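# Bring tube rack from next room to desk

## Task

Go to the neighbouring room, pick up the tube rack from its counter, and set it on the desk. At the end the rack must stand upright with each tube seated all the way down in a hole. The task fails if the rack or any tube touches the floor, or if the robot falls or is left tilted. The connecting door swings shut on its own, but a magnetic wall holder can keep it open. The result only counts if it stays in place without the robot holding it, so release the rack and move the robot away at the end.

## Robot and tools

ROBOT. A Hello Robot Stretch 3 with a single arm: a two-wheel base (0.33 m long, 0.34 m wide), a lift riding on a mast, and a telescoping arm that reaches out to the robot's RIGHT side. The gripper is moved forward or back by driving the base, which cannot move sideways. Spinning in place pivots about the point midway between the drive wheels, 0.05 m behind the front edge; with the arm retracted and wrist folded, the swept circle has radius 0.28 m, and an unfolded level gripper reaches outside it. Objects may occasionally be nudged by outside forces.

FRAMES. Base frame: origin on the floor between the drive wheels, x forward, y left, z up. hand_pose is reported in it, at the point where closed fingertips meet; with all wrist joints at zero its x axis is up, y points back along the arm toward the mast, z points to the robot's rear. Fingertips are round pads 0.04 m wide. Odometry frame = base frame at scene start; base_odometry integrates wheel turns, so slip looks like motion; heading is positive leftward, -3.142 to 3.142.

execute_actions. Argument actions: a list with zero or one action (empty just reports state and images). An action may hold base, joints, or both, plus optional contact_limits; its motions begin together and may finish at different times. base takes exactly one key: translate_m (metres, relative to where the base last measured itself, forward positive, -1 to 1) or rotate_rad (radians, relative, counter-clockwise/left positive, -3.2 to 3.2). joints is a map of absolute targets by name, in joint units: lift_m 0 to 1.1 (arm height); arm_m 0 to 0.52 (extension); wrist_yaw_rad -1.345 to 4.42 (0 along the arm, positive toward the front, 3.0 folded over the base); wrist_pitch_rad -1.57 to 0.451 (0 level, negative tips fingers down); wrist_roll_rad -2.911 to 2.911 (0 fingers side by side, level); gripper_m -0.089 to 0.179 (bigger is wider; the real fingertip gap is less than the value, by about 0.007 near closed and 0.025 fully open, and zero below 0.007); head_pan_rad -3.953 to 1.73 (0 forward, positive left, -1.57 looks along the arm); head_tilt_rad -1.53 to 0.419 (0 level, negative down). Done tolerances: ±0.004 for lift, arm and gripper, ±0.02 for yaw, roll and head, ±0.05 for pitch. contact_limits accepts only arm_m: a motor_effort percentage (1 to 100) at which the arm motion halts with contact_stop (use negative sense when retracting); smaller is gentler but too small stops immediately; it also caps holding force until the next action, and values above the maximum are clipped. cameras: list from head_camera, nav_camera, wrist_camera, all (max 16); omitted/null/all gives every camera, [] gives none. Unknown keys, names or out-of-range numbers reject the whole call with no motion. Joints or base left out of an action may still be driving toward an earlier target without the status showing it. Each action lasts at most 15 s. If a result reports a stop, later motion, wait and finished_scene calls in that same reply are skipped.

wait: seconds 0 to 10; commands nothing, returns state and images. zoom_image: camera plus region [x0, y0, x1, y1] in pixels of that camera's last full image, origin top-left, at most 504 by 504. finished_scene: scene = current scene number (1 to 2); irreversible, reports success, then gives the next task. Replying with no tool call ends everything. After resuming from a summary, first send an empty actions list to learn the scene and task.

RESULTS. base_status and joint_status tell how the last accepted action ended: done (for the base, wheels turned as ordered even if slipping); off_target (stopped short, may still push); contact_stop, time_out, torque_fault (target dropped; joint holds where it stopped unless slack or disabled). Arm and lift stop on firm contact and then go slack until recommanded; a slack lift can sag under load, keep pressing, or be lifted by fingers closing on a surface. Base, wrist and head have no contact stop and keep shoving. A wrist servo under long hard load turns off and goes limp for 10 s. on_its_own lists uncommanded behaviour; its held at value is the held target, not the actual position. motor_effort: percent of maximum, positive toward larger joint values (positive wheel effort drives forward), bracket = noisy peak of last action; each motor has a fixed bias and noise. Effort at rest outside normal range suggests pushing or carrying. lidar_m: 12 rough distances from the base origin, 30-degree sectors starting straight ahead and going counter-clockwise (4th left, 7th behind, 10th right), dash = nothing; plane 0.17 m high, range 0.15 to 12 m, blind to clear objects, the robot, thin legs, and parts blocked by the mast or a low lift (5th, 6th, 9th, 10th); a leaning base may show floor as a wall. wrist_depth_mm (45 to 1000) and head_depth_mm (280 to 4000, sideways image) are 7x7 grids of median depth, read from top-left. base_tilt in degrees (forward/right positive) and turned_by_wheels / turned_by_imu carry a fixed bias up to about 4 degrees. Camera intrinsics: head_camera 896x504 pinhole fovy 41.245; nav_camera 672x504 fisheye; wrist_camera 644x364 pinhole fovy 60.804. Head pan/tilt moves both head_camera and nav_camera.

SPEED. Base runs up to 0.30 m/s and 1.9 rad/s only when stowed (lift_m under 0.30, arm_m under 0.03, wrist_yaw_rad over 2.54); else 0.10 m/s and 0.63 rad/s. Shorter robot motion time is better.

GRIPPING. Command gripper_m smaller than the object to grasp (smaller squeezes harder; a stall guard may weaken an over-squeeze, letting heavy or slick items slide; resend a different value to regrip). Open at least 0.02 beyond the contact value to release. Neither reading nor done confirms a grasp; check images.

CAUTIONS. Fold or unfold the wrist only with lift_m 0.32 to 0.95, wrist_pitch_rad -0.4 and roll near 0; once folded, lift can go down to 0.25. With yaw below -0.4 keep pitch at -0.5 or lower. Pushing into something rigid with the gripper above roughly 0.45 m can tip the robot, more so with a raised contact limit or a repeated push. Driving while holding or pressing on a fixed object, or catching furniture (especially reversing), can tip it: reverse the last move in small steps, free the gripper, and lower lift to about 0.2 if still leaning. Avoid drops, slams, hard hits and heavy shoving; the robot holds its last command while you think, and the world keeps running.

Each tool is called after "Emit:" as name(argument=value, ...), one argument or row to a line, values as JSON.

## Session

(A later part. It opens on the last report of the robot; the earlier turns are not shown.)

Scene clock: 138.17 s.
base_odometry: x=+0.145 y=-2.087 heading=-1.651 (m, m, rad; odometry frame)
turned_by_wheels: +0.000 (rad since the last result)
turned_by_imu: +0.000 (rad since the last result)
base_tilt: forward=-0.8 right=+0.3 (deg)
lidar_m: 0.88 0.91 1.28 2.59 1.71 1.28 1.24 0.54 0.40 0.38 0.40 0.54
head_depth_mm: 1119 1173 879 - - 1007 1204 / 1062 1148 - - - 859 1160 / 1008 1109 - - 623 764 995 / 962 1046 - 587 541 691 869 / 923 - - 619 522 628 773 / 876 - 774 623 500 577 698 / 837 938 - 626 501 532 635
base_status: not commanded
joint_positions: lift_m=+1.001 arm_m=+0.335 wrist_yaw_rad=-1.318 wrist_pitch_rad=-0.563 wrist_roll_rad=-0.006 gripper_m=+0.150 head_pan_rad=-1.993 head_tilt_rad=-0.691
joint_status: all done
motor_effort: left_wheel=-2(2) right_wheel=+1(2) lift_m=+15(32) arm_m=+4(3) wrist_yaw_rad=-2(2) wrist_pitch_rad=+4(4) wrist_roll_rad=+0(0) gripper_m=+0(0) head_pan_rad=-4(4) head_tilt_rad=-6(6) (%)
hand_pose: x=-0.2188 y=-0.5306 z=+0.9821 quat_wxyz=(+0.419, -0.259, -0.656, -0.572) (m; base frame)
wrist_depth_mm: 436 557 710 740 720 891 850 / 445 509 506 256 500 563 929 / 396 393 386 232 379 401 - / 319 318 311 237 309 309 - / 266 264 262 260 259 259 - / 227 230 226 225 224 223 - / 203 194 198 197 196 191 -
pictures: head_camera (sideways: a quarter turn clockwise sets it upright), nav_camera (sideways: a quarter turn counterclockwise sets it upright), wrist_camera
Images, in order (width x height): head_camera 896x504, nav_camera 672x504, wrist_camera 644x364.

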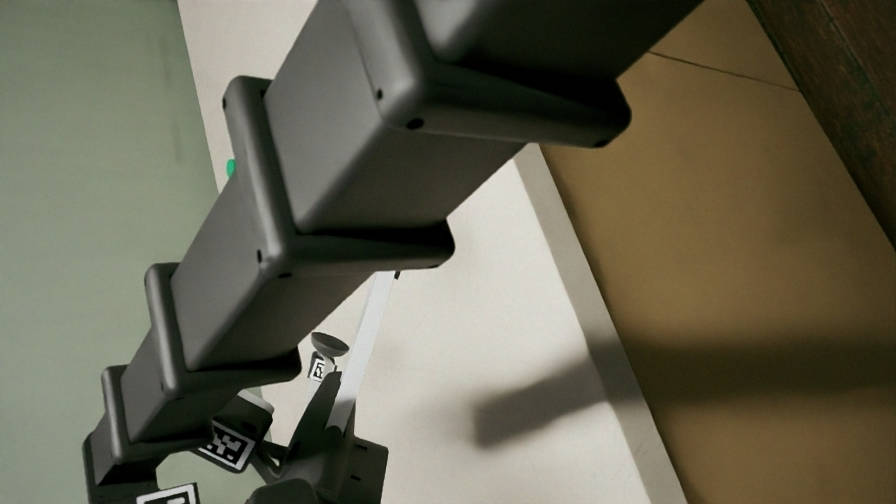

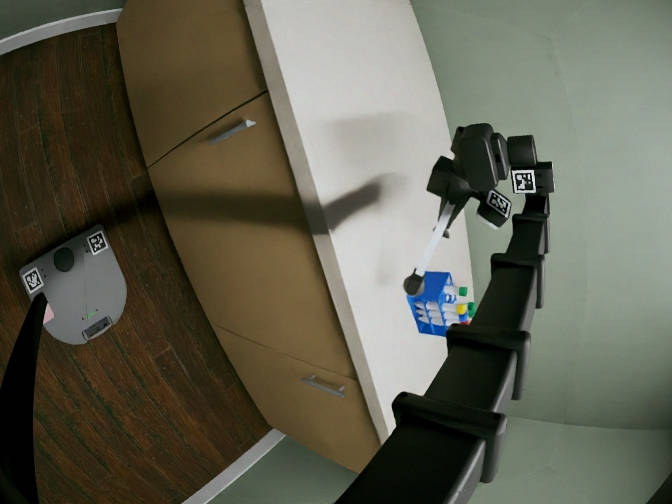

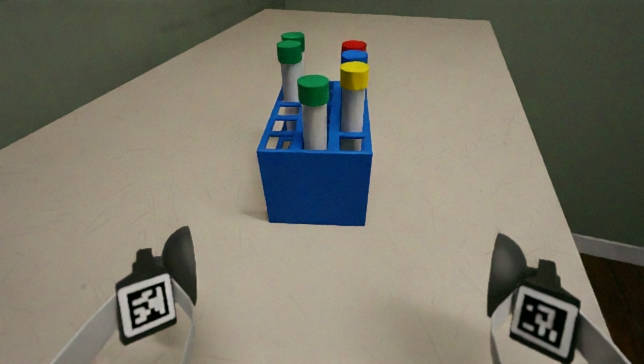

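Emit:
execute_actions(
  actions=[
    {"base":{"translate_m":-0.115},"joints":{"arm_m":0.385,"lift_m":0.995}},
  ],
  cameras=["wrist_camera"],
)

Scene clock: 145.77 s.
base_odometry: x=+0.154 y=-1.972 heading=-1.651 (m, m, rad; odometry frame)
turned_by_wheels: +0.000 (rad since the last result)
turned_by_imu: -0.001 (rad since the last result)
base_tilt: forward=-0.8 right=+0.4 (deg)
lidar_m: 0.99 1.03 1.45 2.59 1.55 1.16 1.12 0.55 0.40 0.38 0.40 0.54
head_depth_mm: 1117 1158 877 - - 1021 1209 / 1056 1130 - - - 860 1159 / 1006 1102 - - 626 765 993 / 958 1048 - 578 541 689 869 / 921 - 644 620 522 629 774 / 875 - 758 623 500 578 697 / 833 918 745 626 502 532 634
base_status: done
joint_positions: lift_m=+0.996 arm_m=+0.385 wrist_yaw_rad=-1.318 wrist_pitch_rad=-0.563 wrist_roll_rad=-0.006 gripper_m=+0.150 head_pan_rad=-1.993 head_tilt_rad=-0.691
joint_status: all done
motor_effort: left_wheel=-2(9) right_wheel=+1(3) lift_m=+15(16) arm_m=+3(6) wrist_yaw_rad=-1(1) wrist_pitch_rad=+4(5) wrist_roll_rad=+0(0) gripper_m=+0(1) head_pan_rad=-4(4) head_tilt_rad=-6(5) (%)
hand_pose: x=-0.2188 y=-0.5805 z=+0.9771 quat_wxyz=(+0.419, -0.259, -0.656, -0.572) (m; base frame)
wrist_depth_mm: 394 504 662 707 829 796 772 / 407 484 495 497 485 478 827 / 389 382 378 343 214 365 861 / 309 309 303 188 126 298 308 / 259 259 254 104 142 252 249 / 223 225 214 136 160 218 216 / 198 189 186 133 134 186 194
pictures: wrist_camera
Images, in order (width x height): wrist_camera 644x364.

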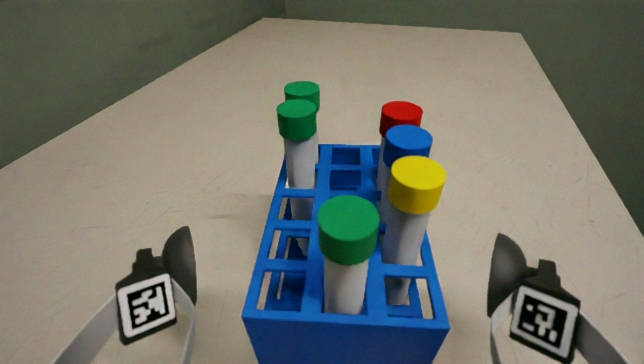

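Emit:
execute_actions(
  actions=[
    {"base":{"translate_m":-0.017},"joints":{"arm_m":0.389,"lift_m":0.992}},
  ],
  cameras=[],
)

Emit:
execute_actions(
  actions=[
    {"joints":{"gripper_m":0.05}},
  ],
  cameras=["wrist_camera"],
)

Emit:
execute_actions(
  actions=[
    {"joints":{"lift_m":1.04}},
  ],
  cameras=["wrist_camera"],
)

Emit:
execute_actions(
  actions=[
    {"joints":{"wrist_yaw_rad":0.3,"head_pan_rad":-1.4}},
  ],
  cameras=["wrist_camera","head_camera"],
)

Scene clock: 155.03 s.
base_odometry: x=+0.155 y=-1.955 heading=-1.651 (m, m, rad; odometry frame)
turned_by_wheels: +0.000 (rad since the last result)
turned_by_imu: +0.000 (rad since the last result)
base_tilt: forward=-0.8 right=+0.3 (deg)
lidar_m: 1.01 1.05 1.47 2.58 1.53 1.14 1.11 0.55 0.40 0.38 0.40 0.55
head_depth_mm: 1113 1169 838 - - 1028 1208 / 1058 1132 - - - 868 1161 / 1008 1093 - - 628 762 993 / 959 1051 - 577 541 689 869 / 919 - - 619 523 628 775 / 877 - 759 623 501 576 695 / 834 917 746 626 501 533 635
base_status: done
joint_positions: lift_m=+0.993 arm_m=+0.389 wrist_yaw_rad=-1.318 wrist_pitch_rad=-0.563 wrist_roll_rad=-0.006 gripper_m=+0.150 head_pan_rad=-1.993 head_tilt_rad=-0.691
joint_status: all done
motor_effort: left_wheel=-2(9) right_wheel=+0(3) lift_m=+15(15) arm_m=+3(0) wrist_yaw_rad=-2(2) wrist_pitch_rad=+4(4) wrist_roll_rad=+0(0) gripper_m=+1(1) head_pan_rad=-4(4) head_tilt_rad=-5(6) (%)
hand_pose: x=-0.2188 y=-0.5845 z=+0.9741 quat_wxyz=(+0.419, -0.259, -0.656, -0.572) (m; base frame)
wrist_depth_mm: 388 500 649 704 826 774 748 / 401 483 490 481 475 470 816 / 388 376 372 337 336 364 858 / 306 304 301 183 120 294 303 / 254 253 251 153 110 247 245 / 218 220 211 89 128 214 212 / 194 187 182 111 147 183 191
pictures: none
No camera images: the call's "cameras" was empty. Leave "cameras" out to get every camera's image.

Scene clock: 156.53 s.
base_odometry: x=+0.155 y=-1.955 heading=-1.651 (m, m, rad; odometry frame)
turned_by_wheels: +0.000 (rad since the last result)
turned_by_imu: +0.000 (rad since the last result)
base_tilt: forward=-0.8 right=+0.3 (deg)
lidar_m: 1.00 1.05 1.47 2.58 1.54 1.15 1.11 0.54 0.40 0.38 0.40 0.54
head_depth_mm: 1115 1166 841 - - 1031 1208 / 1057 1134 - - - 872 1162 / 1003 1095 - - 627 767 992 / 961 1047 - 577 541 689 869 / 919 - 627 618 522 628 773 / 877 - 758 622 500 575 697 / 836 918 746 626 502 532 634
base_status: not commanded
joint_positions: lift_m=+0.993 arm_m=+0.389 wrist_yaw_rad=-1.321 wrist_pitch_rad=-0.558 wrist_roll_rad=-0.006 gripper_m=+0.051 head_pan_rad=-1.993 head_tilt_rad=-0.691
joint_status: all done
motor_effort: left_wheel=-2(2) right_wheel=+2(1) lift_m=+15(15) arm_m=+3(3) wrist_yaw_rad=+0(1) wrist_pitch_rad=+2(4) wrist_roll_rad=+0(1) gripper_m=-19(93) head_pan_rad=-5(4) head_tilt_rad=-4(5) (%)
hand_pose: x=-0.2197 y=-0.5842 z=+0.9751 quat_wxyz=(+0.419, -0.261, -0.655, -0.572) (m; base frame)
wrist_depth_mm: 392 498 666 726 824 790 747 / 402 492 502 504 495 486 818 / 388 383 377 338 353 365 851 / 307 309 305 185 124 297 307 / 257 255 255 160 113 248 251 / 221 220 174 87 127 218 214 / 193 193 184 115 149 185 188
pictures: wrist_camera
Images, in order (width x height): wrist_camera 644x364.

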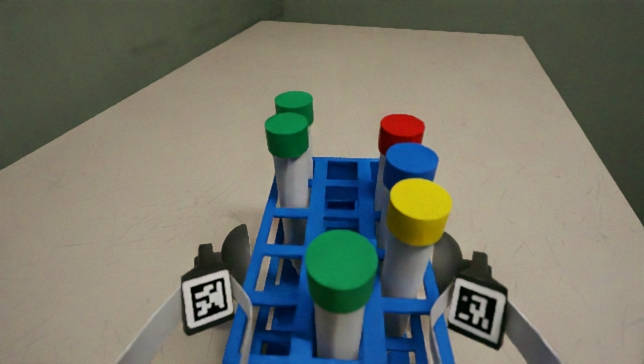

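Scene clock: 157.80 s.
base_odometry: x=+0.155 y=-1.955 heading=-1.651 (m, m, rad; odometry frame)
turned_by_wheels: +0.000 (rad since the last result)
turned_by_imu: +0.000 (rad since the last result)
base_tilt: forward=-0.8 right=+0.3 (deg)
lidar_m: 1.01 1.05 1.47 2.59 1.54 1.14 1.11 0.55 0.40 0.38 0.40 0.54
head_depth_mm: 1107 - - - 757 978 1199 / 1028 - - 586 675 860 1161 / 976 - 739 612 622 762 987 / 931 - 695 615 541 689 869 / - 1015 606 619 521 629 774 / - 992 756 623 499 577 699 / - - 796 627 501 532 633
base_status: not commanded
joint_positions: lift_m=+1.039 arm_m=+0.389 wrist_yaw_rad=-1.321 wrist_pitch_rad=-0.573 wrist_roll_rad=-0.006 gripper_m=+0.051 head_pan_rad=-1.993 head_tilt_rad=-0.691
joint_status: all done
motor_effort: left_wheel=-2(2) right_wheel=+1(1) lift_m=+35(35) arm_m=+3(3) wrist_yaw_rad=+2(0) wrist_pitch_rad=+8(8) wrist_roll_rad=+0(0) gripper_m=-18(18) head_pan_rad=-4(5) head_tilt_rad=-6(5) (%)
hand_pose: x=-0.2174 y=-0.5836 z=+1.0190 quat_wxyz=(+0.415, -0.256, -0.657, -0.575) (m; base frame)
wrist_depth_mm: 394 496 707 899 862 807 747 / 402 514 588 575 573 602 823 / 410 454 439 189 133 437 894 / 387 372 368 164 115 361 953 / 314 310 308 157 98 302 319 / 268 267 137 89 124 263 260 / 235 233 223 82 150 224 229
pictures: wrist_camera
Images, in order (width x height): wrist_camera 644x364.

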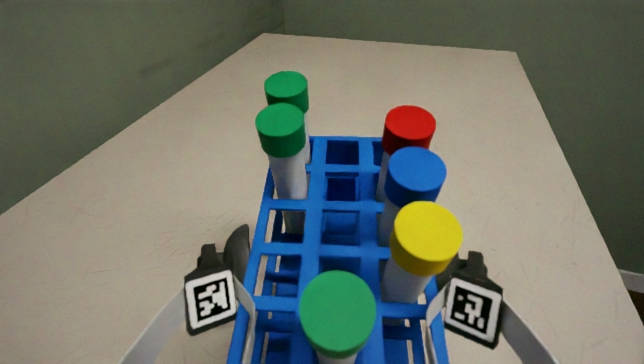

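Scene clock: 159.63 s.
base_odometry: x=+0.155 y=-1.955 heading=-1.651 (m, m, rad; odometry frame)
turned_by_wheels: +0.000 (rad since the last result)
turned_by_imu: +0.000 (rad since the last result)
base_tilt: forward=-0.8 right=+0.4 (deg)
lidar_m: 1.01 1.05 1.46 2.58 1.53 1.14 1.11 0.55 0.40 0.38 0.40 0.54
head_depth_mm: - 958 798 605 493 590 741 / - - 803 609 504 602 762 / 850 922 711 612 506 615 786 / 871 950 779 615 509 630 804 / 885 988 820 618 517 644 830 / 895 1003 826 624 529 658 857 / 911 1020 832 625 532 670 882
base_status: not commanded
joint_positions: lift_m=+1.039 arm_m=+0.389 wrist_yaw_rad=+0.298 wrist_pitch_rad=-0.573 wrist_roll_rad=-0.006 gripper_m=+0.051 head_pan_rad=-1.407 head_tilt_rad=-0.691
joint_status: all done
motor_effort: left_wheel=-2(1) right_wheel=+0(1) lift_m=+35(35) arm_m=+3(3) wrist_yaw_rad=+2(5) wrist_pitch_rad=+7(8) wrist_roll_rad=+0(0) gripper_m=-18(18) head_pan_rad=+5(45) head_tilt_rad=-5(6) (%)
hand_pose: x=+0.0378 y=-0.7271 z=+1.0190 quat_wxyz=(+0.703, +0.299, -0.639, -0.096) (m; base frame)
wrist_depth_mm: 539 478 424 378 345 316 292 / 613 545 481 413 378 345 317 / 456 453 433 189 132 380 343 / 369 367 365 165 114 353 371 / 309 308 310 157 98 302 298 / 267 267 137 88 125 259 259 / 236 234 221 82 150 224 228
pictures: head_camera (sideways: a quarter turn clockwise sets it upright), wrist_camera
Images, in order (width x height): head_camera 896x504, wrist_camera 644x364.

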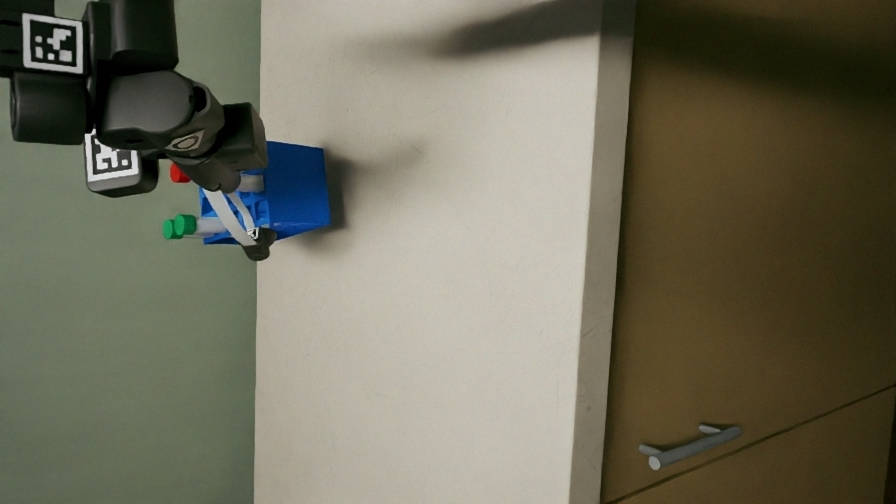

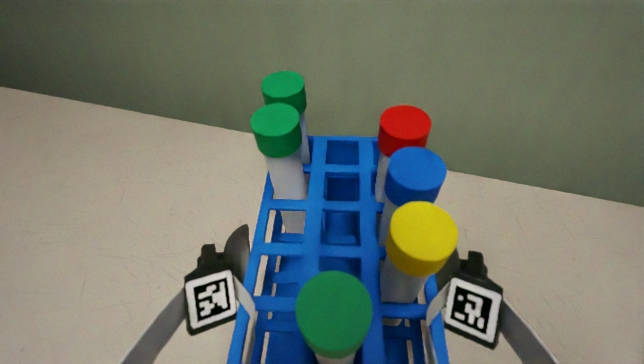

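Emit:
execute_actions(
  actions=[
    {"joints":{"arm_m":0.0,"lift_m":1.07,"wrist_pitch_rad":-0.7,"wrist_yaw_rad":1.57}},
  ],
  cameras=[],
)

Emit:
execute_actions(
  actions=[
    {"base":{"rotate_rad":1.89},"joints":{"head_pan_rad":0,"head_tilt_rad":-0.8}},
  ],
  cameras=["wrist_camera"],
)

Emit:
execute_actions(
  actions=[
    {"base":{"translate_m":1},"joints":{"lift_m":0.9}},
  ],
  cameras=[],
)

Emit:
execute_actions(
  actions=[
    {"base":{"translate_m":1}},
  ],
  cameras=[],
)

Emit:
execute_actions(
  actions=[
    {"base":{"translate_m":0.2}},
  ],
  cameras=[],
)

Emit:
execute_actions(
  actions=[
    {"base":{"rotate_rad":1.25}},
  ],
)

Scene clock: 174.00 s.
base_odometry: x=+0.155 y=-1.955 heading=-1.651 (m, m, rad; odometry frame)
turned_by_wheels: +0.000 (rad since the last result)
turned_by_imu: +0.000 (rad since the last result)
base_tilt: forward=-0.8 right=+0.3 (deg)
lidar_m: 1.01 1.05 1.46 2.58 1.53 1.14 1.11 0.54 0.40 0.38 0.40 0.54
head_depth_mm: 815 - - - - - 764 / 848 950 805 - - - 801 / 862 964 808 614 - - 823 / 872 973 815 616 532 - 843 / 887 986 821 642 - - 918 / 896 1008 827 672 - - - / 908 1019 833 - - - -
base_status: not commanded
joint_positions: lift_m=+1.069 arm_m=+0.000 wrist_yaw_rad=+1.569 wrist_pitch_rad=-0.720 wrist_roll_rad=-0.006 gripper_m=+0.051 head_pan_rad=-1.407 head_tilt_rad=-0.691
joint_status: all done
motor_effort: left_wheel=-2(2) right_wheel=+1(1) lift_m=+36(37) arm_m=-2(4) wrist_yaw_rad=+2(3) wrist_pitch_rad=+7(8) wrist_roll_rad=+0(0) gripper_m=-18(17) head_pan_rad=+5(5) head_tilt_rad=-6(5) (%)
hand_pose: x=+0.1554 y=-0.1456 z=+1.0211 quat_wxyz=(+0.645, +0.643, -0.290, +0.293) (m; base frame)
wrist_depth_mm: 930 903 885 890 838 561 539 / - - - 971 943 472 442 / - - - 187 134 400 374 / - - - 164 114 426 323 / - - - 157 98 437 286 / - - 138 88 123 374 266 / - - - 83 150 427 256
pictures: none
No camera images: the call's "cameras" was empty. Leave "cameras" out to get every camera's image.

Scene clock: 177.97 s.
base_odometry: x=+0.155 y=-1.955 heading=+0.239 (m, m, rad; odometry frame)
turned_by_wheels: +1.890 (rad since the last result)
turned_by_imu: +1.877 (rad since the last result)
base_tilt: forward=-0.8 right=+0.4 (deg)
lidar_m: 2.58 1.23 1.11 0.71 0.43 0.38 0.38 0.46 0.85 1.01 1.23 2.34
head_depth_mm: 2349 2697 2313 1854 1502 799 1155 / 2305 2575 2331 1867 1551 1328 1163 / 2332 2662 2351 1877 1558 1334 1172 / 2376 2706 2360 1895 1570 1341 1173 / 2466 2773 2350 1891 1566 1347 1177 / 2689 2993 2382 1903 1582 1349 1178 / 2772 3012 2006 1902 1575 1351 1180
base_status: done
joint_positions: lift_m=+1.069 arm_m=+0.000 wrist_yaw_rad=+1.569 wrist_pitch_rad=-0.720 wrist_roll_rad=-0.006 gripper_m=+0.051 head_pan_rad=-0.007 head_tilt_rad=-0.790
joint_status: all done
motor_effort: left_wheel=-2(8) right_wheel=+2(5) lift_m=+35(35) arm_m=-3(2) wrist_yaw_rad=+0(1) wrist_pitch_rad=+6(6) wrist_roll_rad=-1(1) gripper_m=-18(18) head_pan_rad=+4(50) head_tilt_rad=-6(21) (%)
hand_pose: x=+0.1554 y=-0.1456 z=+1.0211 quat_wxyz=(+0.646, +0.643, -0.290, +0.293) (m; base frame)
wrist_depth_mm: - - - - - - - / - - - - - - - / - - - 187 133 - - / - - - 165 114 - - / - - - 157 98 - - / - - 138 89 125 - - / - - - 102 150 - -
pictures: wrist_camera
Images, in order (width x height): wrist_camera 644x364.

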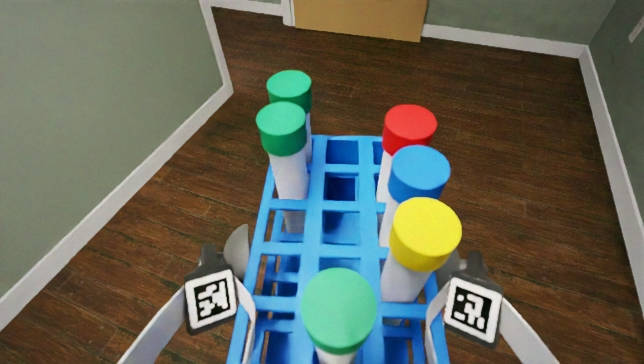

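Scene clock: 189.07 s.
base_odometry: x=+1.127 y=-1.718 heading=+0.239 (m, m, rad; odometry frame)
turned_by_wheels: +0.000 (rad since the last result)
turned_by_imu: +0.006 (rad since the last result)
base_tilt: forward=-0.8 right=+0.3 (deg)
lidar_m: 1.63 0.86 0.78 0.78 0.94 1.32 1.33 1.48 1.34 1.35 1.64 1.63
head_depth_mm: 1391 1560 1799 1846 1545 1325 384 / 1418 1591 1846 1880 1557 1330 1165 / 1439 1633 1888 1873 1567 1338 1165 / 1475 1681 1941 1889 1581 1338 1163 / 1507 1707 2021 1900 1566 1340 1174 / 1579 1906 2225 1908 1588 1340 1175 / 1816 2088 2304 1897 1586 1355 1185
base_status: done
joint_positions: lift_m=+0.900 arm_m=+0.000 wrist_yaw_rad=+1.569 wrist_pitch_rad=-0.721 wrist_roll_rad=-0.006 gripper_m=+0.051 head_pan_rad=-0.007 head_tilt_rad=-0.790
joint_status: all done
motor_effort: left_wheel=-3(6) right_wheel=+1(5) lift_m=+16(32) arm_m=-2(3) wrist_yaw_rad=+0(1) wrist_pitch_rad=+7(7) wrist_roll_rad=+0(0) gripper_m=-18(18) head_pan_rad=+4(5) head_tilt_rad=-7(6) (%)
hand_pose: x=+0.1552 y=-0.1456 z=+0.8519 quat_wxyz=(+0.646, +0.643, -0.290, +0.293) (m; base frame)
wrist_depth_mm: 721 - - - - - - / 764 - - - - - - / 781 - - 186 132 - - / 816 - - 165 114 - - / 847 - - 157 98 - - / 861 - 137 88 124 - 973 / 891 895 853 87 150 860 868
pictures: none
No camera images: the call's "cameras" was empty. Leave "cameras" out to get every camera's image.

Scene clock: 200.17 s.
base_odometry: x=+2.099 y=-1.482 heading=+0.239 (m, m, rad; odometry frame)
turned_by_wheels: +0.000 (rad since the last result)
turned_by_imu: +0.006 (rad since the last result)
base_tilt: forward=-0.8 right=+0.3 (deg)
lidar_m: 0.68 0.85 2.07 0.54 0.53 1.05 2.27 1.85 1.68 1.51 0.78 0.68
head_depth_mm: 548 618 708 827 1002 1120 381 / 559 633 729 857 1041 1258 1168 / 571 648 749 885 1084 1282 1168 / 584 665 770 915 1126 1317 1168 / 599 683 790 951 1178 1338 1175 / 612 699 817 1022 1400 1346 1175 / 634 761 921 1391 1576 1356 1180
base_status: done
joint_positions: lift_m=+0.900 arm_m=+0.000 wrist_yaw_rad=+1.569 wrist_pitch_rad=-0.721 wrist_roll_rad=-0.006 gripper_m=+0.051 head_pan_rad=-0.007 head_tilt_rad=-0.790
joint_status: not commanded
motor_effort: left_wheel=-2(6) right_wheel=+1(5) lift_m=+16(16) arm_m=-2(3) wrist_yaw_rad=+0(0) wrist_pitch_rad=+7(7) wrist_roll_rad=+0(0) gripper_m=-18(18) head_pan_rad=+5(5) head_tilt_rad=-6(7) (%)
hand_pose: x=+0.1552 y=-0.1456 z=+0.8519 quat_wxyz=(+0.646, +0.643, -0.290, +0.293) (m; base frame)
wrist_depth_mm: - - 635 574 528 480 443 / - - 731 622 591 534 493 / - - 885 187 132 604 547 / - - - 164 114 694 622 / - - - 157 98 811 742 / - - 138 88 124 944 952 / 909 913 848 87 150 858 870
pictures: none
No camera images: the call's "cameras" was empty. Leave "cameras" out to get every camera's image.

Scene clock: 203.33 s.
base_odometry: x=+2.293 y=-1.434 heading=+0.239 (m, m, rad; odometry frame)
turned_by_wheels: +0.000 (rad since the last result)
turned_by_imu: +0.001 (rad since the last result)
base_tilt: forward=-0.8 right=+0.3 (deg)
lidar_m: 0.49 0.58 1.63 2.81 0.66 0.88 2.46 1.93 1.75 1.18 0.56 0.49
head_depth_mm: 383 431 493 578 697 782 384 / 391 442 509 596 724 897 1141 / 399 453 522 616 753 968 1154 / 409 464 537 639 788 1026 1171 / 418 476 553 661 820 1084 1177 / 427 489 572 685 893 1271 1176 / 437 502 601 793 1369 1354 1177
base_status: done
joint_positions: lift_m=+0.900 arm_m=+0.000 wrist_yaw_rad=+1.569 wrist_pitch_rad=-0.721 wrist_roll_rad=-0.006 gripper_m=+0.051 head_pan_rad=-0.007 head_tilt_rad=-0.790
joint_status: not commanded
motor_effort: left_wheel=-2(5) right_wheel=+1(5) lift_m=+16(16) arm_m=-3(2) wrist_yaw_rad=+1(2) wrist_pitch_rad=+7(7) wrist_roll_rad=+0(0) gripper_m=-19(18) head_pan_rad=+4(4) head_tilt_rad=-6(6) (%)
hand_pose: x=+0.1552 y=-0.1456 z=+0.8519 quat_wxyz=(+0.646, +0.643, -0.290, +0.293) (m; base frame)
wrist_depth_mm: 887 480 419 380 350 321 296 / - 636 487 418 395 357 325 / - - 572 187 132 405 367 / - - 720 165 114 464 415 / - - 894 157 98 540 483 / - - 137 88 125 637 573 / 924 902 854 103 150 843 695
pictures: none
No camera images: the call's "cameras" was empty. Leave "cameras" out to get every camera's image.

Scene clock: 206.30 s.
base_odometry: x=+2.293 y=-1.434 heading=+1.489 (m, m, rad; odometry frame)
turned_by_wheels: +1.250 (rad since the last result)
turned_by_imu: +1.241 (rad since the last result)
base_tilt: forward=-0.8 right=+0.4 (deg)
lidar_m: 2.94 0.69 0.62 1.61 2.41 1.79 1.75 0.72 0.51 0.49 0.51 1.00
head_depth_mm: 1964 2015 2051 1832 1541 1326 383 / 2622 2842 2341 1867 1553 1327 1165 / 2756 2969 2340 1864 1561 1332 1168 / 2720 2967 2337 1880 1564 1346 1175 / 2697 2968 2360 1882 1583 1343 1172 / 2704 2939 2370 1894 1578 1348 1176 / 2690 2898 2397 1904 1581 1351 1177
base_status: done
joint_positions: lift_m=+0.900 arm_m=+0.000 wrist_yaw_rad=+1.569 wrist_pitch_rad=-0.721 wrist_roll_rad=-0.006 gripper_m=+0.051 head_pan_rad=-0.007 head_tilt_rad=-0.790
joint_status: not commanded
motor_effort: left_wheel=-2(9) right_wheel=+1(5) lift_m=+16(17) arm_m=-2(2) wrist_yaw_rad=+0(2) wrist_pitch_rad=+7(7) wrist_roll_rad=-1(0) gripper_m=-18(17) head_pan_rad=+4(4) head_tilt_rad=-6(7) (%)
hand_pose: x=+0.1552 y=-0.1456 z=+0.8519 quat_wxyz=(+0.646, +0.643, -0.290, +0.293) (m; base frame)
wrist_depth_mm: - - - - - - 659 / - - - - - - 654 / - - - 186 132 - 460 / - - - 164 114 - 432 / 677 - - 156 98 677 394 / 844 960 137 89 124 551 399 / 888 888 860 85 150 602 398
pictures: head_camera (sideways: a quarter turn clockwise sets it upright), nav_camera (sideways: a quarter turn counterclockwise sets it upright), wrist_camera
Images, in order (width x height): head_camera 896x504, nav_camera 672x504, wrist_camera 644x364.

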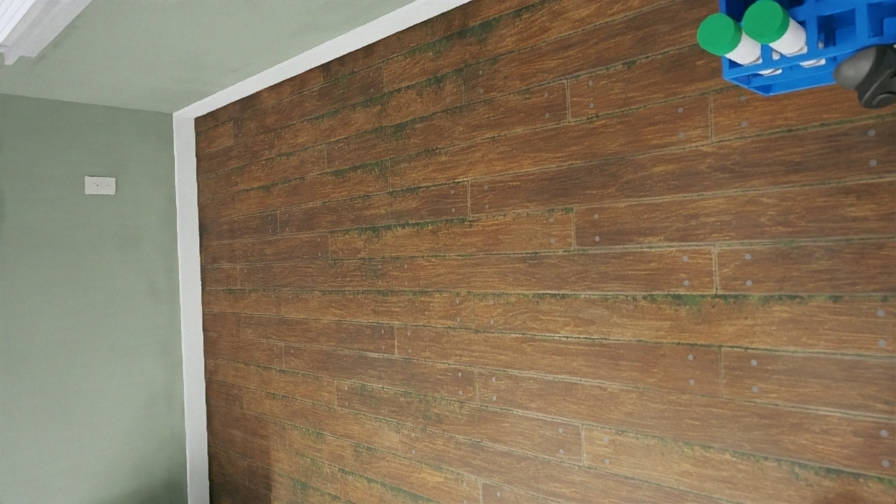

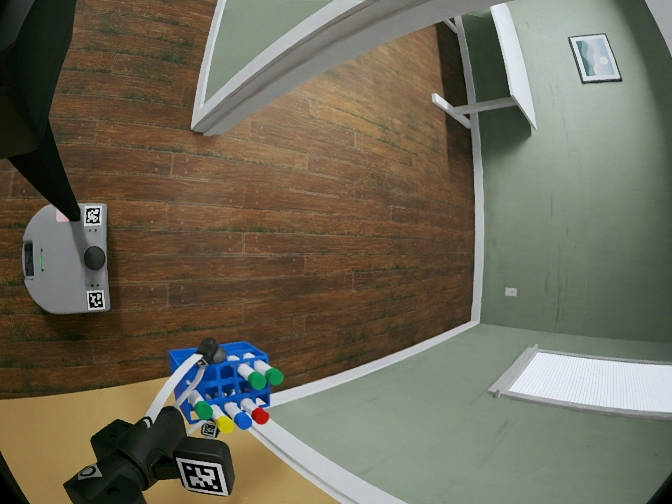

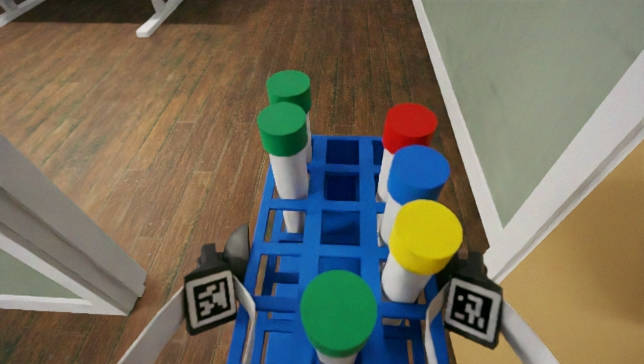

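Emit:
execute_actions(
  actions=[
    {"base":{"translate_m":0.8}},
  ],
  cameras=[],
)

Emit:
execute_actions(
  actions=[
    {"base":{"rotate_rad":1.04}},
  ],
  cameras=[],
)

Emit:
execute_actions(
  actions=[
    {"base":{"translate_m":1}},
  ],
  cameras=[],
)

Emit:
execute_actions(
  actions=[
    {"base":{"translate_m":0.9},"joints":{"head_pan_rad":-1.4}},
  ],
  cameras=[],
)

Emit:
execute_actions(
  actions=[
    {"base":{"rotate_rad":0.53},"joints":{"wrist_yaw_rad":0.5}},
  ],
)

Scene clock: 228.57 s.
base_odometry: x=+2.359 y=-0.637 heading=+1.489 (m, m, rad; odometry frame)
turned_by_wheels: +0.000 (rad since the last result)
turned_by_imu: +0.004 (rad since the last result)
base_tilt: forward=-0.8 right=+0.3 (deg)
lidar_m: 2.21 2.12 3.01 1.07 0.59 2.61 2.46 0.68 0.62 0.70 0.74 1.04
head_depth_mm: 1955 2119 2126 1848 1549 1326 383 / 1977 2235 2326 1864 1549 1338 1168 / 1978 2241 2337 1880 1557 1335 1165 / 1958 2242 2352 1885 1568 1345 1173 / 1959 2230 2367 1883 1565 1339 1172 / 1964 2214 2378 1897 1578 1346 1177 / 1961 2224 2390 1900 1599 1360 1179
base_status: done
joint_positions: lift_m=+0.900 arm_m=+0.000 wrist_yaw_rad=+1.569 wrist_pitch_rad=-0.721 wrist_roll_rad=-0.006 gripper_m=+0.051 head_pan_rad=-0.007 head_tilt_rad=-0.790
joint_status: not commanded
motor_effort: left_wheel=-2(5) right_wheel=+1(4) lift_m=+16(16) arm_m=-2(2) wrist_yaw_rad=+0(1) wrist_pitch_rad=+7(7) wrist_roll_rad=-1(0) gripper_m=-18(18) head_pan_rad=+4(4) head_tilt_rad=-6(6) (%)
hand_pose: x=+0.1552 y=-0.1456 z=+0.8519 quat_wxyz=(+0.646, +0.643, -0.290, +0.293) (m; base frame)
wrist_depth_mm: - - - - - - 677 / - - - - - - 686 / - - - 187 132 - 675 / - - - 164 114 - 677 / - - - 157 98 - 678 / - - 138 89 123 923 666 / 927 904 864 88 150 864 658
pictures: none
No camera images: the call's "cameras" was empty. Leave "cameras" out to get every camera's image.

Scene clock: 231.20 s.
base_odometry: x=+2.359 y=-0.637 heading=+2.529 (m, m, rad; odometry frame)
turned_by_wheels: +1.040 (rad since the last result)
turned_by_imu: +1.033 (rad since the last result)
base_tilt: forward=-0.9 right=+0.3 (deg)
lidar_m: 3.02 1.10 0.56 2.61 2.54 0.69 0.62 0.71 0.74 1.02 2.21 2.12
head_depth_mm: 2005 2791 2243 1863 1547 1329 381 / 2320 2999 2340 1859 1555 1331 1164 / 2577 3009 2346 1877 1573 1335 1162 / 3247 3131 2352 1871 1564 1343 1170 / 3071 3195 2379 1880 1559 1338 1176 / 2906 3104 2377 1904 1573 1348 1175 / 2750 2955 2396 1905 1583 1355 1178
base_status: done
joint_positions: lift_m=+0.900 arm_m=+0.000 wrist_yaw_rad=+1.569 wrist_pitch_rad=-0.721 wrist_roll_rad=-0.006 gripper_m=+0.051 head_pan_rad=-0.007 head_tilt_rad=-0.790
joint_status: not commanded
motor_effort: left_wheel=-2(9) right_wheel=+2(6) lift_m=+16(15) arm_m=-3(2) wrist_yaw_rad=+1(0) wrist_pitch_rad=+7(7) wrist_roll_rad=+0(0) gripper_m=-17(17) head_pan_rad=+4(5) head_tilt_rad=-6(7) (%)
hand_pose: x=+0.1552 y=-0.1456 z=+0.8519 quat_wxyz=(+0.646, +0.643, -0.290, +0.293) (m; base frame)
wrist_depth_mm: - - - - - - - / - - - - - - - / - - - 185 132 - - / 932 - - 164 114 - - / 836 - - 157 98 - - / 752 - 138 89 125 - 970 / 726 885 866 105 150 875 868
pictures: none
No camera images: the call's "cameras" was empty. Leave "cameras" out to get every camera's image.

Scene clock: 242.30 s.
base_odometry: x=+1.541 y=-0.062 heading=+2.528 (m, m, rad; odometry frame)
turned_by_wheels: +0.000 (rad since the last result)
turned_by_imu: +0.006 (rad since the last result)
base_tilt: forward=-0.8 right=+0.3 (deg)
lidar_m: 2.05 2.17 1.08 0.80 0.79 0.81 1.61 1.57 1.65 1.79 1.31 1.31
head_depth_mm: 1924 1337 2289 1858 1542 1328 383 / 2008 1488 2341 1866 1555 1329 1170 / 2290 2181 2286 1884 1555 1334 1170 / 2197 2585 2347 1884 1561 1340 1170 / 2153 2420 2362 1896 1582 1344 1173 / 2047 2280 2380 1889 1579 1342 1172 / 1937 2156 2310 1903 1585 1352 1181
base_status: done
joint_positions: lift_m=+0.900 arm_m=+0.000 wrist_yaw_rad=+1.569 wrist_pitch_rad=-0.721 wrist_roll_rad=-0.006 gripper_m=+0.051 head_pan_rad=-0.007 head_tilt_rad=-0.790
joint_status: not commanded
motor_effort: left_wheel=-3(5) right_wheel=+2(6) lift_m=+16(16) arm_m=-3(2) wrist_yaw_rad=+2(1) wrist_pitch_rad=+7(7) wrist_roll_rad=+0(1) gripper_m=-18(17) head_pan_rad=+5(4) head_tilt_rad=-6(6) (%)
hand_pose: x=+0.1552 y=-0.1456 z=+0.8519 quat_wxyz=(+0.646, +0.643, -0.290, +0.293) (m; base frame)
wrist_depth_mm: - - - - - - 631 / - - - - - - - / - - - 187 132 - - / - - - 164 114 - - / - - - 157 98 - - / - - 137 89 124 - 949 / 885 920 859 102 150 848 892
pictures: none
No camera images: the call's "cameras" was empty. Leave "cameras" out to get every camera's image.

Scene clock: 252.47 s.
base_odometry: x=+0.805 y=+0.456 heading=+2.528 (m, m, rad; odometry frame)
turned_by_wheels: +0.000 (rad since the last result)
turned_by_imu: +0.005 (rad since the last result)
base_tilt: forward=-0.8 right=+0.3 (deg)
lidar_m: 1.43 1.39 1.46 1.23 1.22 1.26 2.42 2.35 1.81 0.91 1.31 1.18
head_depth_mm: 1383 1601 1837 883 1617 - 1126 / 1329 1519 1016 839 1641 - - / 1282 1399 1020 817 1489 1367 - / 1230 1317 1025 819 1529 1367 - / 1185 1289 1032 824 1502 1400 - / 1145 1262 1039 828 1472 1374 368 / 1102 1225 1042 828 743 1348 392
base_status: done
joint_positions: lift_m=+0.900 arm_m=+0.000 wrist_yaw_rad=+1.569 wrist_pitch_rad=-0.721 wrist_roll_rad=-0.006 gripper_m=+0.051 head_pan_rad=-1.393 head_tilt_rad=-0.790
joint_status: all done
motor_effort: left_wheel=-2(5) right_wheel=+2(6) lift_m=+15(16) arm_m=-2(2) wrist_yaw_rad=+2(1) wrist_pitch_rad=+7(7) wrist_roll_rad=-1(0) gripper_m=-18(17) head_pan_rad=-5(50) head_tilt_rad=-6(6) (%)
hand_pose: x=+0.1552 y=-0.1456 z=+0.8519 quat_wxyz=(+0.646, +0.643, -0.290, +0.293) (m; base frame)
wrist_depth_mm: - - - - 610 593 592 / - - - - 533 484 479 / - - - 186 132 426 401 / - - - 164 114 - 351 / - - - 156 98 - 336 / - - 138 89 124 - 944 / 917 909 870 87 150 871 867
pictures: none
No camera images: the call's "cameras" was empty. Leave "cameras" out to get every camera's image.

Scene clock: 254.30 s.
base_odometry: x=+0.805 y=+0.456 heading=+3.058 (m, m, rad; odometry frame)
turned_by_wheels: +0.530 (rad since the last result)
turned_by_imu: +0.526 (rad since the last result)
base_tilt: forward=-0.8 right=+0.4 (deg)
lidar_m: 1.39 1.46 1.23 1.20 1.26 2.42 2.36 1.80 0.92 1.31 1.18 1.43
head_depth_mm: 1113 1232 1013 810 727 - - / 1129 1238 1011 813 1523 - - / 1146 1253 1021 819 735 - 1131 / 1169 1283 1029 817 529 480 1171 / 1189 1305 1028 825 529 1293 1178 / 1202 1321 1036 826 1575 1347 1180 / 1221 1333 1038 829 1582 1347 1182
base_status: done
joint_positions: lift_m=+0.900 arm_m=+0.000 wrist_yaw_rad=+0.502 wrist_pitch_rad=-0.721 wrist_roll_rad=-0.006 gripper_m=+0.051 head_pan_rad=-1.393 head_tilt_rad=-0.790
joint_status: all done
motor_effort: left_wheel=-2(9) right_wheel=+1(6) lift_m=+16(16) arm_m=-2(2) wrist_yaw_rad=-1(2) wrist_pitch_rad=+7(7) wrist_roll_rad=+0(0) gripper_m=-17(19) head_pan_rad=-3(4) head_tilt_rad=-7(6) (%)
hand_pose: x=+0.0634 y=-0.3001 z=+0.8519 quat_wxyz=(+0.705, +0.406, -0.576, -0.076) (m; base frame)
wrist_depth_mm: 946 642 629 611 609 606 590 / - - 526 500 495 490 483 / - - - 187 133 412 410 / - - - 164 115 353 350 / - - - 157 98 - 313 / - - 137 129 122 - 825 / 909 912 856 82 150 855 830
pictures: head_camera (sideways: a quarter turn clockwise sets it upright), nav_camera (sideways: a quarter turn counterclockwise sets it upright), wrist_camera
Images, in order (width x height): head_camera 896x504, nav_camera 672x504, wrist_camera 644x364.

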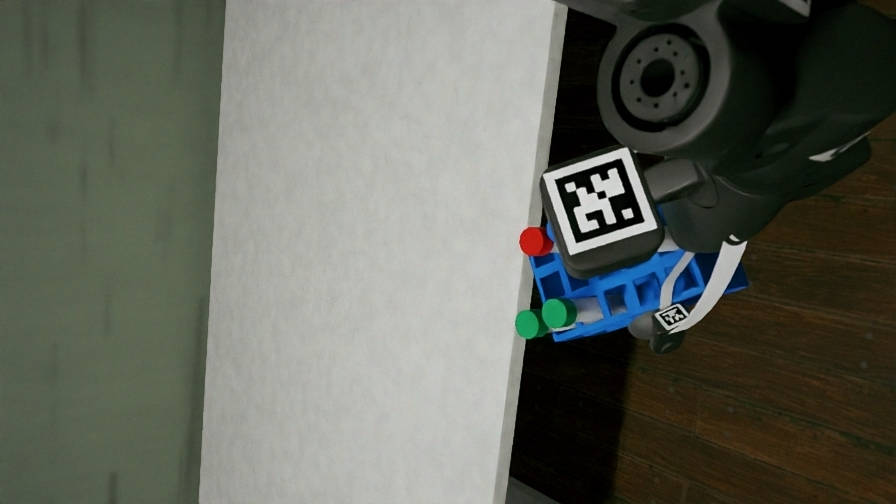

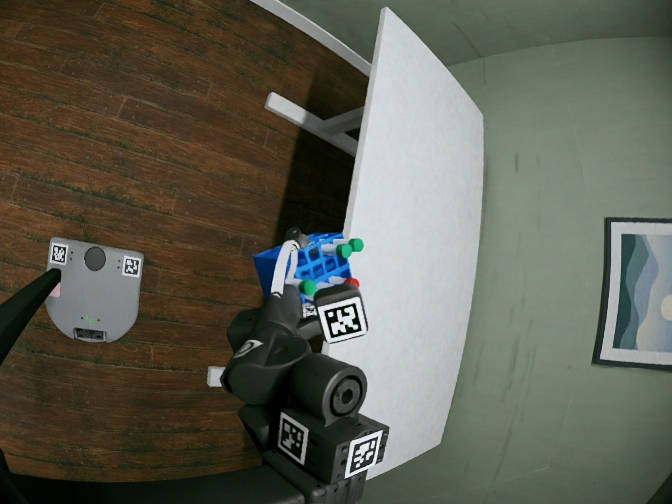

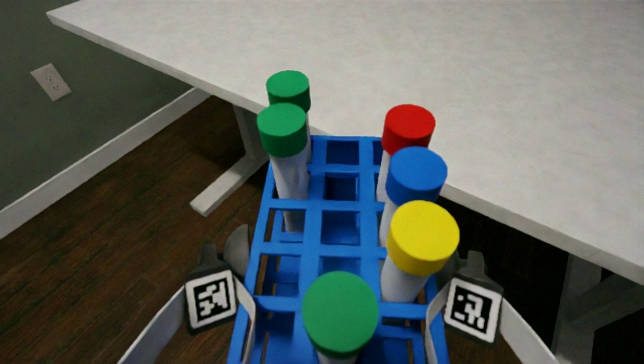

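Desk ≈0.73; rest lift ≈0.835.

Emit:
execute_actions(
  actions=[
    {"joints":{"arm_m":0.4}},
  ],
  cameras=[],
)

Emit:
execute_actions(
  actions=[
    {"joints":{"lift_m":0.845}},
  ],
  cameras=["head_camera"],
)

Scene clock: 262.60 s.
base_odometry: x=+0.805 y=+0.456 heading=+3.058 (m, m, rad; odometry frame)
turned_by_wheels: +0.000 (rad since the last result)
turned_by_imu: +0.000 (rad since the last result)
base_tilt: forward=-0.8 right=+0.3 (deg)
lidar_m: 1.39 1.46 1.23 1.20 1.26 2.42 2.36 1.80 0.92 1.31 1.18 1.43
head_depth_mm: 1107 - 995 812 1446 1330 1166 / 1122 - 951 810 1480 1329 1165 / 1149 1264 760 816 1490 1332 1163 / 1169 1275 834 819 1526 1338 1173 / 1186 1299 1031 824 1533 1347 1172 / 1211 1324 1037 825 1572 1348 1178 / 1230 1330 1040 830 1585 1349 1180
base_status: not commanded
joint_positions: lift_m=+0.900 arm_m=+0.400 wrist_yaw_rad=+0.500 wrist_pitch_rad=-0.721 wrist_roll_rad=-0.006 gripper_m=+0.051 head_pan_rad=-1.393 head_tilt_rad=-0.790
joint_status: all done
motor_effort: left_wheel=-2(2) right_wheel=+1(1) lift_m=+16(16) arm_m=+3(4) wrist_yaw_rad=+0(1) wrist_pitch_rad=+7(7) wrist_roll_rad=+0(0) gripper_m=-18(18) head_pan_rad=-5(4) head_tilt_rad=-6(6) (%)
hand_pose: x=+0.0631 y=-0.6997 z=+0.8519 quat_wxyz=(+0.705, +0.406, -0.577, -0.077) (m; base frame)
wrist_depth_mm: 641 631 620 613 606 561 508 / 516 511 495 496 491 479 475 / 431 426 410 186 132 405 402 / 373 366 364 164 114 352 349 / 324 320 321 157 98 310 306 / 286 285 137 89 124 276 273 / 258 254 246 83 150 245 247
pictures: none
No camera images: the call's "cameras" was empty. Leave "cameras" out to get every camera's image.

Scene clock: 263.93 s.
base_odometry: x=+0.805 y=+0.456 heading=+3.058 (m, m, rad; odometry frame)
turned_by_wheels: +0.000 (rad since the last result)
turned_by_imu: +0.000 (rad since the last result)
base_tilt: forward=-0.8 right=+0.4 (deg)
lidar_m: 1.39 1.46 1.23 1.20 1.26 2.42 2.35 1.80 0.92 1.31 1.18 1.43
head_depth_mm: 1116 1223 946 812 1441 1328 1158 / 1129 1255 - 814 1475 1334 1164 / 1155 1259 778 796 1487 1346 1166 / 1164 1273 1013 811 1523 1338 1169 / 1187 1301 1028 823 1539 1349 1177 / 1204 1321 1034 827 1578 1347 1179 / 1224 1328 1042 830 1589 1348 1177
base_status: not commanded
joint_positions: lift_m=+0.845 arm_m=+0.400 wrist_yaw_rad=+0.500 wrist_pitch_rad=-0.721 wrist_roll_rad=-0.006 gripper_m=+0.051 head_pan_rad=-1.393 head_tilt_rad=-0.790
joint_status: all done
motor_effort: left_wheel=-2(2) right_wheel=+2(1) lift_m=+16(16) arm_m=+3(3) wrist_yaw_rad=+0(1) wrist_pitch_rad=+7(7) wrist_roll_rad=+0(0) gripper_m=-17(18) head_pan_rad=-5(4) head_tilt_rad=-6(6) (%)
hand_pose: x=+0.0631 y=-0.6997 z=+0.7969 quat_wxyz=(+0.705, +0.406, -0.577, -0.077) (m; base frame)
wrist_depth_mm: 514 516 500 497 483 480 472 / 413 404 403 395 391 390 380 / 345 345 338 187 132 326 322 / 293 293 290 164 114 281 279 / 256 257 256 157 98 248 246 / 229 229 137 89 123 223 219 / 207 207 197 104 150 197 199
pictures: head_camera (sideways: a quarter turn clockwise sets it upright)
Images, in order (width x height): head_camera 896x504.

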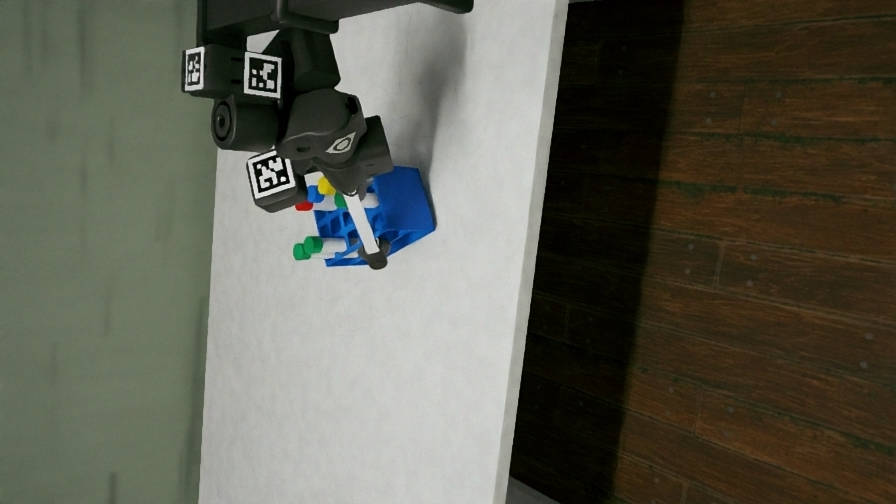

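Emit:
execute_actions(
  actions=[
    {"joints":{"lift_m":0.831}},
  ],
  cameras=[],
)

Emit:
execute_actions(
  actions=[
    {"joints":{"gripper_m":0.16}},
  ],
  cameras=[],
)

Emit:
execute_actions(
  actions=[
    {"joints":{"lift_m":0.95}},
  ],
  cameras=[],
)

Emit:
execute_actions(
  actions=[
    {"joints":{"arm_m":0,"wrist_yaw_rad":0,"wrist_pitch_rad":-0.4}},
  ],
)

Scene clock: 273.27 s.
base_odometry: x=+0.805 y=+0.456 heading=+3.058 (m, m, rad; odometry frame)
turned_by_wheels: +0.000 (rad since the last result)
turned_by_imu: +0.000 (rad since the last result)
base_tilt: forward=-0.8 right=+0.3 (deg)
lidar_m: 1.39 1.46 1.24 1.20 1.25 2.42 2.36 1.80 0.92 1.31 1.18 1.43
head_depth_mm: 1112 1237 - 809 1439 1327 1163 / 1128 1255 - 812 1479 1328 1165 / 1147 1260 815 794 1484 1334 1169 / 1163 1277 1025 797 1535 1341 1170 / 1185 1299 1032 824 1530 1349 1172 / 1208 1317 1036 824 1571 1355 1180 / 1223 1339 1042 828 1585 1352 1176
base_status: not commanded
joint_positions: lift_m=+0.832 arm_m=+0.400 wrist_yaw_rad=+0.500 wrist_pitch_rad=-0.719 wrist_roll_rad=-0.006 gripper_m=+0.051 head_pan_rad=-1.393 head_tilt_rad=-0.790
joint_status: all done
motor_effort: left_wheel=-2(2) right_wheel=+1(1) lift_m=+15(17) arm_m=+3(3) wrist_yaw_rad=+0(1) wrist_pitch_rad=+6(7) wrist_roll_rad=+0(0) gripper_m=-18(17) head_pan_rad=-4(3) head_tilt_rad=-6(6) (%)
hand_pose: x=+0.0633 y=-0.7001 z=+0.7834 quat_wxyz=(+0.705, +0.405, -0.577, -0.076) (m; base frame)
wrist_depth_mm: 493 483 469 464 458 451 445 / 391 386 379 377 370 368 363 / 325 320 316 188 135 309 306 / 280 277 274 165 115 266 263 / 244 241 241 157 98 234 231 / 217 215 138 88 127 208 207 / 193 193 185 106 150 185 187
pictures: none
No camera images: the call's "cameras" was empty. Leave "cameras" out to get every camera's image.

Scene clock: 274.87 s.
base_odometry: x=+0.805 y=+0.456 heading=+3.058 (m, m, rad; odometry frame)
turned_by_wheels: +0.000 (rad since the last result)
turned_by_imu: +0.000 (rad since the last result)
base_tilt: forward=-0.8 right=+0.4 (deg)
lidar_m: 1.39 1.46 1.23 1.20 1.25 2.41 2.35 1.80 0.92 1.31 1.18 1.43
head_depth_mm: 1113 1235 - 809 1451 1331 1158 / 1133 1247 - 812 1483 1336 1168 / 1147 1260 - 793 1495 1343 1162 / 1168 1277 1028 798 1525 1339 1176 / 1177 1303 1030 822 1525 1333 1177 / 1205 1324 1033 828 1571 1349 1176 / 1233 1332 1039 830 1581 1352 1176
base_status: not commanded
joint_positions: lift_m=+0.831 arm_m=+0.400 wrist_yaw_rad=+0.500 wrist_pitch_rad=-0.717 wrist_roll_rad=-0.006 gripper_m=+0.160 head_pan_rad=-1.393 head_tilt_rad=-0.790
joint_status: all done
motor_effort: left_wheel=-2(2) right_wheel=+2(2) lift_m=+15(16) arm_m=+3(3) wrist_yaw_rad=+0(0) wrist_pitch_rad=+6(6) wrist_roll_rad=+0(1) gripper_m=+0(80) head_pan_rad=-4(4) head_tilt_rad=-6(6) (%)
hand_pose: x=+0.0635 y=-0.7003 z=+0.7836 quat_wxyz=(+0.705, +0.405, -0.578, -0.076) (m; base frame)
wrist_depth_mm: 493 486 474 466 464 452 449 / 389 386 381 374 373 366 360 / 326 323 317 197 138 308 303 / 280 275 273 173 117 266 263 / 242 246 239 159 102 235 231 / 216 - 208 89 129 208 208 / 196 189 189 117 154 187 190
pictures: none
No camera images: the call's "cameras" was empty. Leave "cameras" out to get every camera's image.

Scene clock: 276.77 s.
base_odometry: x=+0.805 y=+0.456 heading=+3.058 (m, m, rad; odometry frame)
turned_by_wheels: +0.000 (rad since the last result)
turned_by_imu: +0.000 (rad since the last result)
base_tilt: forward=-0.8 right=+0.4 (deg)
lidar_m: 1.39 1.46 1.23 1.20 1.26 2.43 2.36 1.79 0.92 1.31 1.18 1.43
head_depth_mm: - 1205 1012 807 1444 1326 1165 / 1103 - 998 811 1479 1327 1167 / 1152 1298 956 794 1490 1339 1165 / 1165 1274 926 814 1519 1337 1176 / 1188 1302 1029 824 1530 1340 1175 / 1208 1317 1034 827 1569 1346 1180 / 1225 1335 1041 832 1586 1349 1179
base_status: not commanded
joint_positions: lift_m=+0.950 arm_m=+0.400 wrist_yaw_rad=+0.500 wrist_pitch_rad=-0.716 wrist_roll_rad=-0.006 gripper_m=+0.160 head_pan_rad=-1.393 head_tilt_rad=-0.790
joint_status: all done
motor_effort: left_wheel=-2(2) right_wheel=+1(1) lift_m=+35(35) arm_m=+3(3) wrist_yaw_rad=+0(1) wrist_pitch_rad=+5(6) wrist_roll_rad=-1(0) gripper_m=+0(0) head_pan_rad=-5(4) head_tilt_rad=-5(7) (%)
hand_pose: x=+0.0636 y=-0.7005 z=+0.9018 quat_wxyz=(+0.705, +0.404, -0.578, -0.075) (m; base frame)
wrist_depth_mm: 947 763 736 713 665 573 507 / 610 597 596 587 573 570 547 / 507 503 497 495 489 484 471 / 434 429 427 426 417 416 410 / 377 388 375 356 371 367 362 / 337 - 333 265 322 330 324 / 308 297 298 235 291 291 299
pictures: none
No camera images: the call's "cameras" was empty. Leave "cameras" out to get every camera's image.

Scene clock: 280.90 s.
base_odometry: x=+0.805 y=+0.456 heading=+3.058 (m, m, rad; odometry frame)
turned_by_wheels: +0.000 (rad since the last result)
turned_by_imu: +0.000 (rad since the last result)
base_tilt: forward=-0.8 right=+0.3 (deg)
lidar_m: 1.39 1.46 1.23 1.20 1.26 2.42 2.35 1.80 0.92 1.31 1.18 1.43
head_depth_mm: 1116 1229 1011 859 - - 1121 / 1134 1238 1015 - - - - / 1152 1254 1020 799 1457 1337 1143 / 1167 1279 1023 828 1525 1337 1169 / 1184 1299 1029 825 1529 1340 1180 / 1211 1319 1036 827 1568 1346 1177 / 1229 1340 1043 830 1585 1359 1177
base_status: not commanded
joint_positions: lift_m=+0.950 arm_m=+0.000 wrist_yaw_rad=+0.001 wrist_pitch_rad=-0.421 wrist_roll_rad=-0.006 gripper_m=+0.160 head_pan_rad=-1.393 head_tilt_rad=-0.790
joint_status: all done
motor_effort: left_wheel=-2(2) right_wheel=+1(1) lift_m=+34(34) arm_m=-2(1) wrist_yaw_rad=-1(2) wrist_pitch_rad=+7(7) wrist_roll_rad=+0(0) gripper_m=+1(0) head_pan_rad=-4(4) head_tilt_rad=-6(7) (%)
hand_pose: x=-0.0213 y=-0.3693 z=+0.9616 quat_wxyz=(+0.694, +0.149, -0.689, -0.147) (m; base frame)
wrist_depth_mm: - - 936 918 926 880 870 / - - - - - 952 912 / 893 892 877 872 863 857 - / 661 663 627 594 658 650 676 / 527 559 515 510 525 515 516 / 452 - 436 434 430 432 429 / - - - - - 663 376
pictures: head_camera (sideways: a quarter turn clockwise sets it upright), nav_camera (sideways: a quarter turn counterclockwise sets it upright), wrist_camera
Images, in order (width x height): head_camera 896x504, nav_camera 672x504, wrist_camera 644x364.

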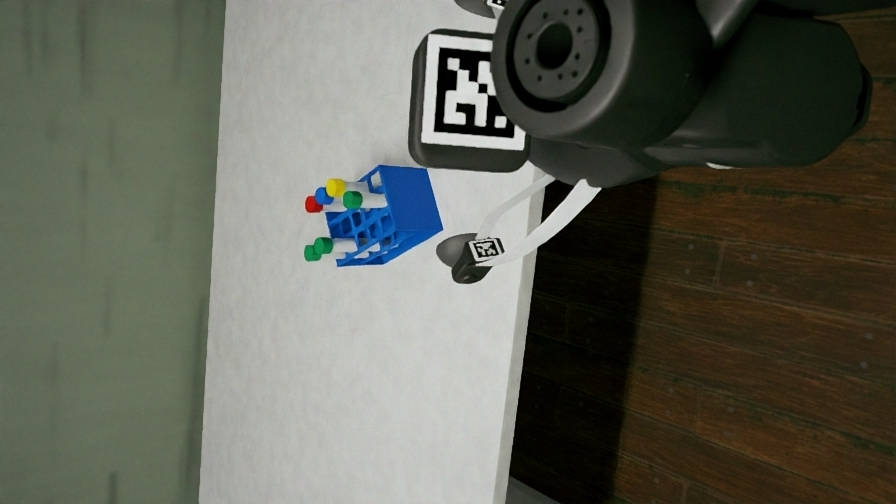

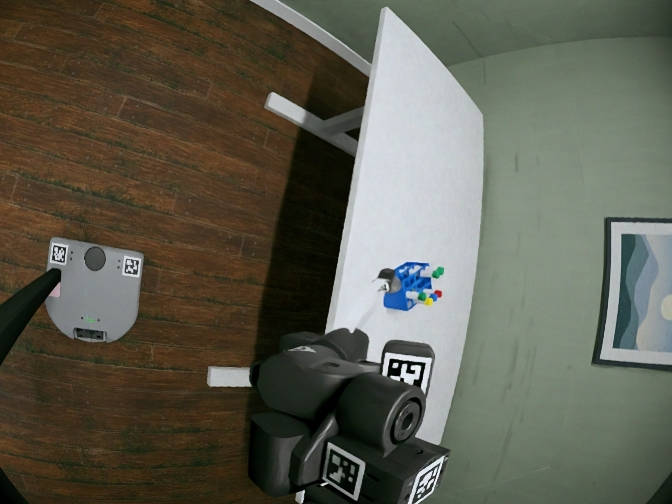

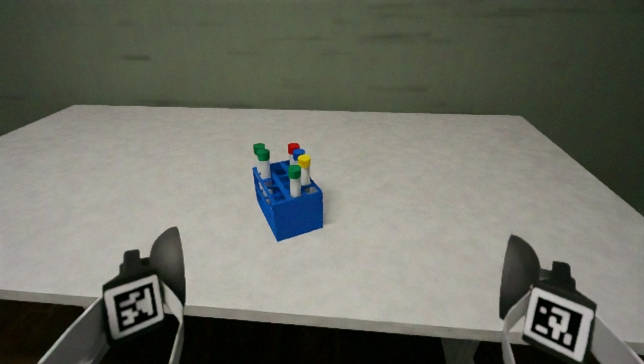

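Emit:
finished_scene(
  scene=2,
)

The scene is finished: the task was done.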